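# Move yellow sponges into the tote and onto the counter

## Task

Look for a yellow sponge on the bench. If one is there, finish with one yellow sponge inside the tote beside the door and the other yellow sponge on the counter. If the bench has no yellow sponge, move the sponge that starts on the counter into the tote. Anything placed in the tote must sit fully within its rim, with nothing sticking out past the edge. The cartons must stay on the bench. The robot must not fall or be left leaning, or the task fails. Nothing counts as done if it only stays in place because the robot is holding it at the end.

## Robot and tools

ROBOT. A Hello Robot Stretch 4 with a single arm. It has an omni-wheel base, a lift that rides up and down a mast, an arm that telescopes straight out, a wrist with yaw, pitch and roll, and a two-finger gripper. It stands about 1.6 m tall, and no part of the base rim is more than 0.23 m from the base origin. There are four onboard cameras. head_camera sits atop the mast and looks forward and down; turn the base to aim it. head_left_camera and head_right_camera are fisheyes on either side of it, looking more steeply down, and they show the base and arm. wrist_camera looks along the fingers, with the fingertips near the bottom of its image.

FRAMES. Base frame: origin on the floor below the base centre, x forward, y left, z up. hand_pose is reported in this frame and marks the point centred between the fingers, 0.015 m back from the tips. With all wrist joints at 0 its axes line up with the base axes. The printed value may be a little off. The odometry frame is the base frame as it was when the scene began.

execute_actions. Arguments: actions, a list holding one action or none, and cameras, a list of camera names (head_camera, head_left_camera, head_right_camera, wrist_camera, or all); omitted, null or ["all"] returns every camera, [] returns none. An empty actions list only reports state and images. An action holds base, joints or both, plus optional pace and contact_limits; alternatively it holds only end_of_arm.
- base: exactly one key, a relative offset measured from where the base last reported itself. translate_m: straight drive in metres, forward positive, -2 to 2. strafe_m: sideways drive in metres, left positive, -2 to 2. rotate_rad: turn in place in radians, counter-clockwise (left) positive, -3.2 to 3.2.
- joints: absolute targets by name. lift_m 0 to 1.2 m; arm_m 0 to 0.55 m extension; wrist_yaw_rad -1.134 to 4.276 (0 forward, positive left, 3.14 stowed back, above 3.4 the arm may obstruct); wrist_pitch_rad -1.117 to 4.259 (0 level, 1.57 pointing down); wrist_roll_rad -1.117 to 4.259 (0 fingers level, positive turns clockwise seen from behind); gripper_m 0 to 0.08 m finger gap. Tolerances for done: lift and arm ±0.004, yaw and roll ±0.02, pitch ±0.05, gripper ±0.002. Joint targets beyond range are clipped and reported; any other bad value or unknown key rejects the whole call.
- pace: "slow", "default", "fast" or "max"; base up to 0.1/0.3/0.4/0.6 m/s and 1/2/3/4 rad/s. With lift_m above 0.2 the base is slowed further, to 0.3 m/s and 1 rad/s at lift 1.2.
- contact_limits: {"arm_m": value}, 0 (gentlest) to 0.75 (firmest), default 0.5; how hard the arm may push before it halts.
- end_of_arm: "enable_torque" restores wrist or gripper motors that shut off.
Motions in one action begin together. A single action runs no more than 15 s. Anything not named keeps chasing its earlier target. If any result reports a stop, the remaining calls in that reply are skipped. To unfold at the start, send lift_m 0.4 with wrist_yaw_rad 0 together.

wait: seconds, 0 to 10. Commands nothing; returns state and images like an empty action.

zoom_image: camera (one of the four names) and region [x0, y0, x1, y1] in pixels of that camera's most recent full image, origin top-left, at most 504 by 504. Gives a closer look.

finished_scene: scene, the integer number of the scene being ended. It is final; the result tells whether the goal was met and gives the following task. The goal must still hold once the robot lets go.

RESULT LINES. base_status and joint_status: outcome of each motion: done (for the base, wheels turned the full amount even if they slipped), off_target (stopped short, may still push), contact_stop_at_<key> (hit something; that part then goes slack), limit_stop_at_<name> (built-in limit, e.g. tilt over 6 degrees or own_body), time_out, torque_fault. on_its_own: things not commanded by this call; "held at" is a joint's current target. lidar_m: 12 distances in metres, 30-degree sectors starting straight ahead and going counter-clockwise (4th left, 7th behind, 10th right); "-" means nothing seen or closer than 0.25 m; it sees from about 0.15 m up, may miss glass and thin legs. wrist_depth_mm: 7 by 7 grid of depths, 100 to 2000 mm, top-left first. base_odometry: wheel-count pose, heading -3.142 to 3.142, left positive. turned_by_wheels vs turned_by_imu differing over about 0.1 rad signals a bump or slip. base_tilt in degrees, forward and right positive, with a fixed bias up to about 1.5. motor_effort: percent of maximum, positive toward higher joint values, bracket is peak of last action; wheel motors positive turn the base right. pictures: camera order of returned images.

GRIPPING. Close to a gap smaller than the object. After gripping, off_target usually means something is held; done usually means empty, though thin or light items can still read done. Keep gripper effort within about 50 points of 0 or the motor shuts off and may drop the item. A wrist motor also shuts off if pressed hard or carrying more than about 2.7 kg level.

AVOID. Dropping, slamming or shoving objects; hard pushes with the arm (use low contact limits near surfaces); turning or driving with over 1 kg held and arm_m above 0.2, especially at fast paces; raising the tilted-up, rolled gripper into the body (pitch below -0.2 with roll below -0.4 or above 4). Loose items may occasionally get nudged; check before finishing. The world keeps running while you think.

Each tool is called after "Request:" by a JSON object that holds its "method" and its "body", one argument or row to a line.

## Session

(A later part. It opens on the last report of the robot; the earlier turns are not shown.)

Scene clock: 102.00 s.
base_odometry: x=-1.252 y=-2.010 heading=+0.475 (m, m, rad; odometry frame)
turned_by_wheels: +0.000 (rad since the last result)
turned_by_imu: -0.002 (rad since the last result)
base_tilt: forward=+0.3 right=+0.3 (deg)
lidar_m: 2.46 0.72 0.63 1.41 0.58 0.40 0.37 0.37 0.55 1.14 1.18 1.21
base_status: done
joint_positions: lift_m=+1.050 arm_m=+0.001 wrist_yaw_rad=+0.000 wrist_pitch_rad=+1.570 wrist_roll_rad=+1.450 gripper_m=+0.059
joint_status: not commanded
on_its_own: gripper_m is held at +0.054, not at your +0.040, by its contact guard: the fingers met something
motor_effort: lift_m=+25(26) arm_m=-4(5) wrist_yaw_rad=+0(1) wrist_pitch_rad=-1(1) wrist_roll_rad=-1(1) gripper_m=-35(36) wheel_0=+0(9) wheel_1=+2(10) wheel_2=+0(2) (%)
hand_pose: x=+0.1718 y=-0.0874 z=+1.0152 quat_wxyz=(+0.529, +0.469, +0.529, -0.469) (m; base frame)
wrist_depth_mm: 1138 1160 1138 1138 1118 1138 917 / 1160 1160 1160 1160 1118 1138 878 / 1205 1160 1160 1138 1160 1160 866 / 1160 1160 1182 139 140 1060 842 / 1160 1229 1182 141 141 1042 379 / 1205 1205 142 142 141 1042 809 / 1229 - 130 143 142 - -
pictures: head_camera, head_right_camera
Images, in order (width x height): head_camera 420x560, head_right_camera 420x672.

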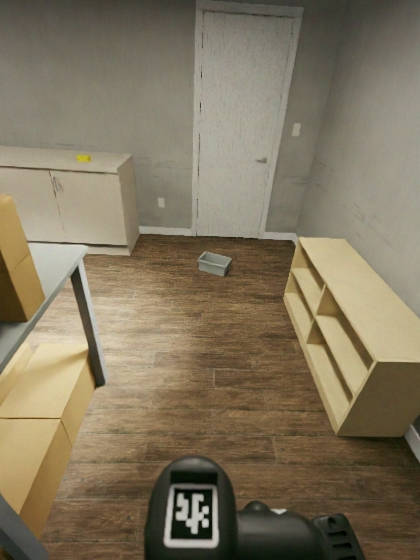

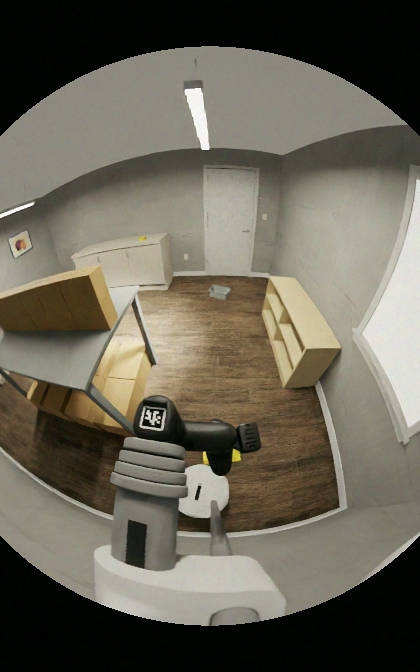

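Request:
{"method": "execute_actions", "body": {
  "actions": [
    {"base":{"translate_m":1.95},"joints":{"lift_m":0.4,"arm_m":0.3},"pace":"fast"}
  ]
}}

Scene clock: 111.50 s.
base_odometry: x=+0.482 y=-1.119 heading=+0.475 (m, m, rad; odometry frame)
turned_by_wheels: +0.000 (rad since the last result)
turned_by_imu: -0.010 (rad since the last result)
base_tilt: forward=+0.4 right=+0.4 (deg)
lidar_m: 0.60 1.11 1.11 3.40 0.96 0.86 2.32 1.09 0.76 0.72 0.79 0.55
base_status: done
joint_positions: lift_m=+0.400 arm_m=+0.299 wrist_yaw_rad=+0.000 wrist_pitch_rad=+1.570 wrist_roll_rad=+1.450 gripper_m=+0.059
joint_status: all done
on_its_own: gripper_m is held at +0.054, not at your +0.040, by its contact guard: the fingers met something
motor_effort: lift_m=+17(22) arm_m=+4(4) wrist_yaw_rad=+1(1) wrist_pitch_rad=+0(2) wrist_roll_rad=+0(1) gripper_m=-36(35) wheel_0=+0(10) wheel_1=+2(3) wheel_2=-1(10) (%)
hand_pose: x=+0.4703 y=-0.0874 z=+0.3659 quat_wxyz=(+0.530, +0.469, +0.529, -0.469) (m; base frame)
wrist_depth_mm: 508 508 508 504 496 500 492 / 517 452 512 504 504 500 504 / 517 488 508 512 508 508 500 / 439 517 517 139 140 508 508 / 424 521 410 140 141 512 455 / 535 430 142 142 141 512 392 / 535 - 130 143 142 - -
pictures: head_camera, head_left_camera, head_right_camera, wrist_camera
Images, in order (width x height): head_camera 420x560, head_left_camera 420x672, head_right_camera 420x672, wrist_camera 616x392.

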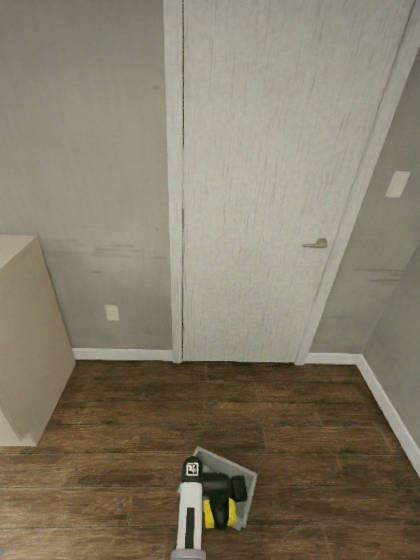

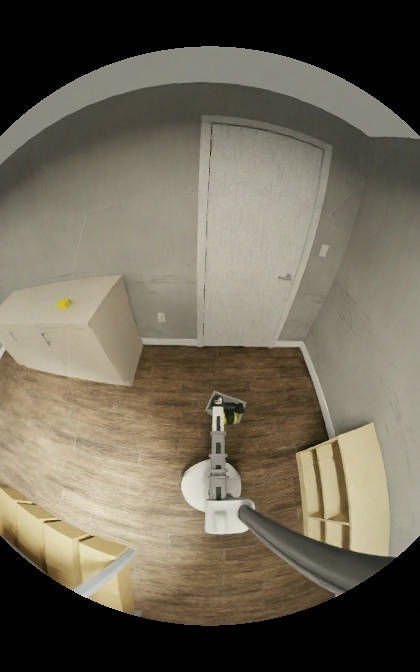

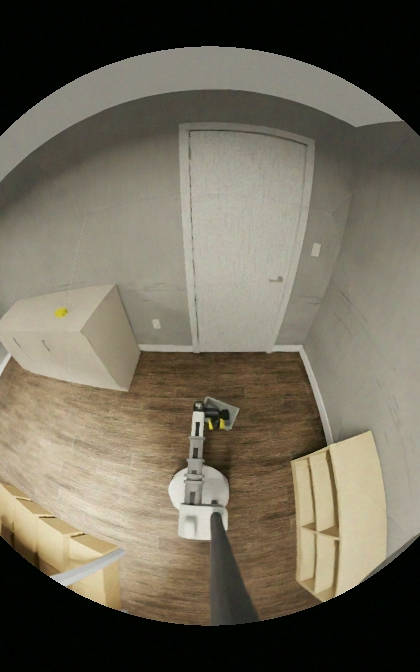

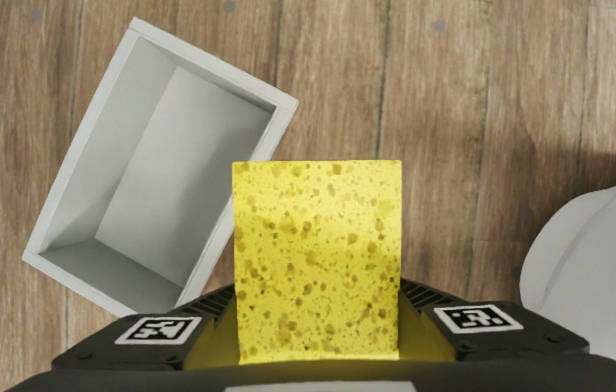

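Request:
{"method": "execute_actions", "body": {
  "actions": [
    {"base":{"strafe_m":-0.04},"joints":{"lift_m":0.3,"arm_m":0.46,"wrist_roll_rad":0.33}}
  ],
  "cameras": ["head_camera","wrist_camera"]
}}

Scene clock: 120.37 s.
base_odometry: x=+0.500 y=-1.154 heading=+0.475 (m, m, rad; odometry frame)
turned_by_wheels: +0.000 (rad since the last result)
turned_by_imu: -0.001 (rad since the last result)
base_tilt: forward=+0.4 right=+0.3 (deg)
lidar_m: 0.55 1.16 1.11 3.44 0.95 0.90 2.33 1.03 0.74 0.68 0.74 0.52
base_status: done
joint_positions: lift_m=+0.300 arm_m=+0.459 wrist_yaw_rad=+0.000 wrist_pitch_rad=+1.570 wrist_roll_rad=+0.330 gripper_m=+0.059
joint_status: all done
on_its_own: gripper_m is held at +0.054, not at your +0.040, by its contact guard: the fingers met something
motor_effort: lift_m=+16(18) arm_m=+4(7) wrist_yaw_rad=+0(0) wrist_pitch_rad=+0(1) wrist_roll_rad=-2(10) gripper_m=-36(35) wheel_0=+0(10) wheel_1=+0(8) wheel_2=+0(1) (%)
hand_pose: x=+0.6303 y=-0.0874 z=+0.2659 quat_wxyz=(+0.698, +0.116, +0.697, -0.116) (m; base frame)
wrist_depth_mm: 410 407 404 404 404 402 399 / 415 413 410 407 407 404 402 / 418 347 410 345 332 347 407 / 421 353 410 139 139 343 407 / 421 357 415 141 140 338 413 / 427 340 142 142 141 300 415 / 430 - 130 142 142 - -
pictures: head_camera, wrist_camera
Images, in order (width x height): head_camera 420x560, wrist_camera 616x392.

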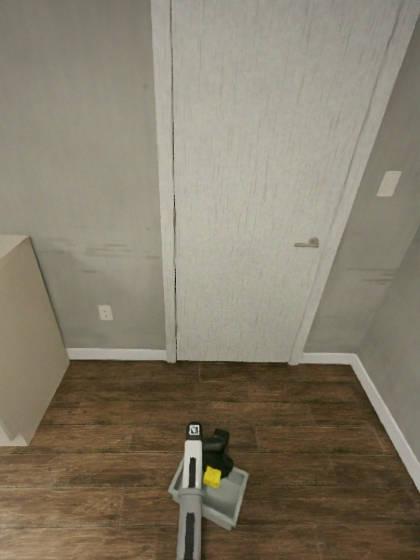

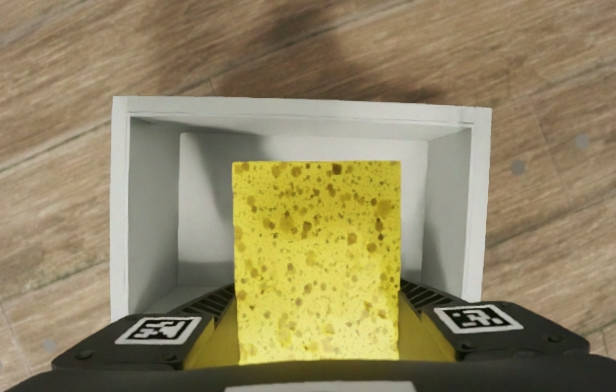

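Request:
{"method": "execute_actions", "body": {
  "actions": [
    {"joints":{"lift_m":0.088}}
  ],
  "cameras": ["head_camera","wrist_camera"]
}}

Scene clock: 127.27 s.
base_odometry: x=+0.500 y=-1.154 heading=+0.475 (m, m, rad; odometry frame)
turned_by_wheels: +0.000 (rad since the last result)
turned_by_imu: -0.001 (rad since the last result)
base_tilt: forward=+0.4 right=+0.3 (deg)
lidar_m: 0.60 1.18 1.13 3.47 0.97 0.89 2.32 1.04 0.71 0.69 0.71 0.55
base_status: not commanded
joint_positions: lift_m=+0.088 arm_m=+0.459 wrist_yaw_rad=+0.000 wrist_pitch_rad=+1.570 wrist_roll_rad=+0.330 gripper_m=+0.059
joint_status: all done
on_its_own: gripper_m is held at +0.054, not at your +0.040, by its contact guard: the fingers met something
motor_effort: lift_m=+16(18) arm_m=+5(5) wrist_yaw_rad=+0(0) wrist_pitch_rad=+0(1) wrist_roll_rad=-3(3) gripper_m=-36(36) wheel_0=+0(0) wheel_1=-1(1) wheel_2=+0(0) (%)
hand_pose: x=+0.6303 y=-0.0874 z=+0.0540 quat_wxyz=(+0.698, +0.116, +0.697, -0.116) (m; base frame)
wrist_depth_mm: 121 118 118 116 115 112 - / 185 187 185 180 173 163 158 / 200 199 198 197 196 196 190 / 201 200 200 140 140 197 189 / 202 202 202 141 141 198 186 / 204 203 142 142 141 200 - / 198 - 130 143 142 - -
pictures: head_camera, wrist_camera
Images, in order (width x height): head_camera 420x560, wrist_camera 616x392.

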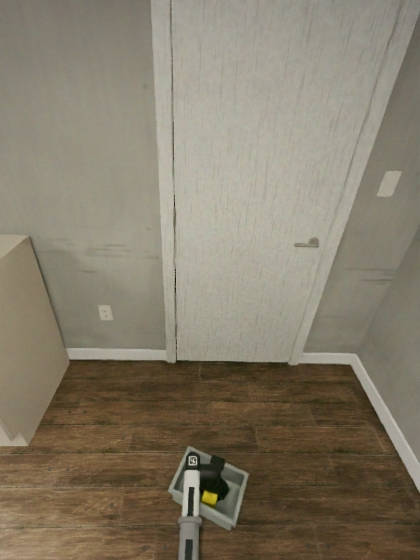

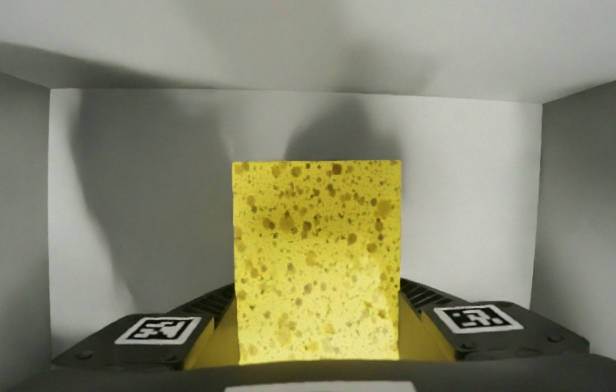

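Request:
{"method": "execute_actions", "body": {
  "actions": [
    {"joints":{"lift_m":0.077}}
  ],
  "cameras": []
}}

Request:
{"method": "execute_actions", "body": {
  "actions": [
    {"joints":{"gripper_m":0.08}}
  ],
  "cameras": []
}}

Request:
{"method": "execute_actions", "body": {
  "actions": [
    {"joints":{"lift_m":0.25},"pace":"fast"}
  ],
  "cameras": ["head_left_camera","wrist_camera"]
}}

Scene clock: 131.33 s.
base_odometry: x=+0.500 y=-1.154 heading=+0.475 (m, m, rad; odometry frame)
turned_by_wheels: +0.000 (rad since the last result)
turned_by_imu: -0.001 (rad since the last result)
base_tilt: forward=+0.4 right=+0.3 (deg)
lidar_m: 0.62 1.18 1.13 3.43 0.96 0.88 2.33 1.06 0.71 0.68 0.72 0.54
base_status: not commanded
joint_positions: lift_m=+0.077 arm_m=+0.459 wrist_yaw_rad=+0.000 wrist_pitch_rad=+1.570 wrist_roll_rad=+0.330 gripper_m=+0.059
joint_status: all done
on_its_own: gripper_m is held at +0.054, not at your +0.040, by its contact guard: the fingers met something
motor_effort: lift_m=+16(17) arm_m=+4(4) wrist_yaw_rad=+0(1) wrist_pitch_rad=+0(0) wrist_roll_rad=-2(3) gripper_m=-35(36) wheel_0=+0(0) wheel_1=+0(0) wheel_2=+0(0) (%)
hand_pose: x=+0.6303 y=-0.0874 z=+0.0430 quat_wxyz=(+0.698, +0.116, +0.697, -0.116) (m; base frame)
wrist_depth_mm: 121 118 118 116 115 112 - / 185 186 185 181 173 163 157 / 188 188 187 186 186 185 185 / 190 189 189 140 139 186 185 / 192 190 190 141 141 188 186 / 192 192 142 142 141 188 - / 194 - 130 143 142 - -
pictures: none
No camera images: the call's "cameras" was empty. Leave "cameras" out to get every camera's image.

Scene clock: 132.27 s.
base_odometry: x=+0.500 y=-1.154 heading=+0.475 (m, m, rad; odometry frame)
turned_by_wheels: +0.000 (rad since the last result)
turned_by_imu: +0.000 (rad since the last result)
base_tilt: forward=+0.4 right=+0.3 (deg)
lidar_m: 0.62 1.18 1.12 3.46 0.95 0.89 2.33 1.04 0.73 0.67 0.71 0.53
base_status: not commanded
joint_positions: lift_m=+0.077 arm_m=+0.459 wrist_yaw_rad=+0.000 wrist_pitch_rad=+1.570 wrist_roll_rad=+0.330 gripper_m=+0.080
joint_status: all done
motor_effort: lift_m=+16(16) arm_m=+4(4) wrist_yaw_rad=+0(0) wrist_pitch_rad=+0(0) wrist_roll_rad=-2(2) gripper_m=+4(34) wheel_0=+0(0) wheel_1=+0(0) wheel_2=+0(0) (%)
hand_pose: x=+0.6303 y=-0.0874 z=+0.0430 quat_wxyz=(+0.698, +0.116, +0.697, -0.116) (m; base frame)
wrist_depth_mm: 121 118 118 116 115 112 - / 185 186 185 180 173 163 157 / 189 188 187 186 186 185 184 / 190 189 188 143 143 186 186 / 191 191 190 144 144 187 186 / 193 191 145 145 144 129 - / - - 145 145 145 - -
pictures: none
No camera images: the call's "cameras" was empty. Leave "cameras" out to get every camera's image.

Scene clock: 133.73 s.
base_odometry: x=+0.500 y=-1.154 heading=+0.475 (m, m, rad; odometry frame)
turned_by_wheels: +0.000 (rad since the last result)
turned_by_imu: +0.000 (rad since the last result)
base_tilt: forward=+0.4 right=+0.3 (deg)
lidar_m: 0.56 1.16 1.12 3.44 0.95 0.89 2.31 1.04 0.75 0.67 0.72 0.53
base_status: not commanded
joint_positions: lift_m=+0.250 arm_m=+0.459 wrist_yaw_rad=+0.000 wrist_pitch_rad=+1.570 wrist_roll_rad=+0.330 gripper_m=+0.080
joint_status: all done
motor_effort: lift_m=+26(28) arm_m=+5(5) wrist_yaw_rad=+0(1) wrist_pitch_rad=-1(0) wrist_roll_rad=-2(2) gripper_m=+4(5) wheel_0=+0(0) wheel_1=-1(1) wheel_2=+0(0) (%)
hand_pose: x=+0.6303 y=-0.0874 z=+0.2152 quat_wxyz=(+0.698, +0.116, +0.697, -0.116) (m; base frame)
wrist_depth_mm: 357 357 357 355 355 351 351 / 359 251 246 240 353 353 351 / 364 298 359 357 357 252 355 / 366 304 362 314 357 265 359 / 368 307 364 319 359 281 359 / 375 267 157 332 310 129 364 / - - 152 276 268 - -
pictures: head_left_camera, wrist_camera
Images, in order (width x height): head_left_camera 420x672, wrist_camera 616x392.

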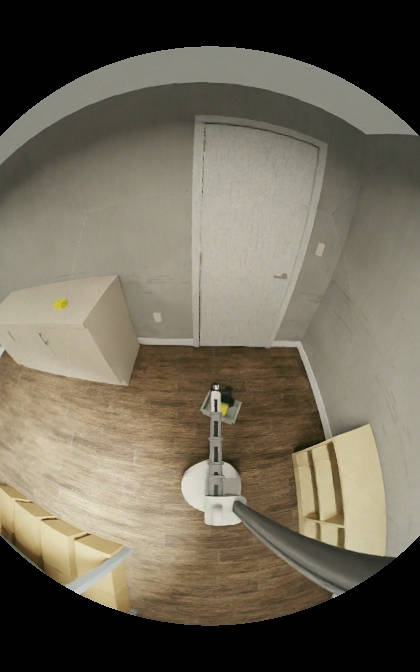

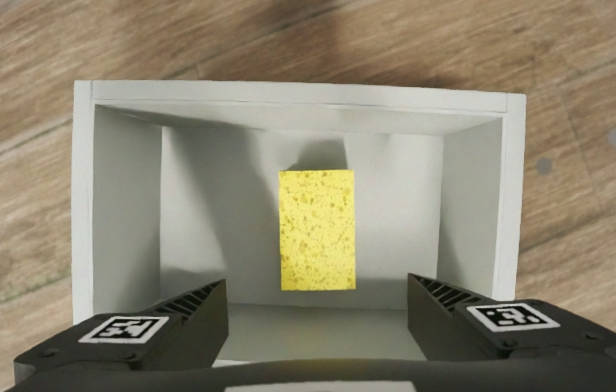

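Request:
{"method": "finished_scene", "body": {
  "scene": 1
}}

The scene is finished: the task was done.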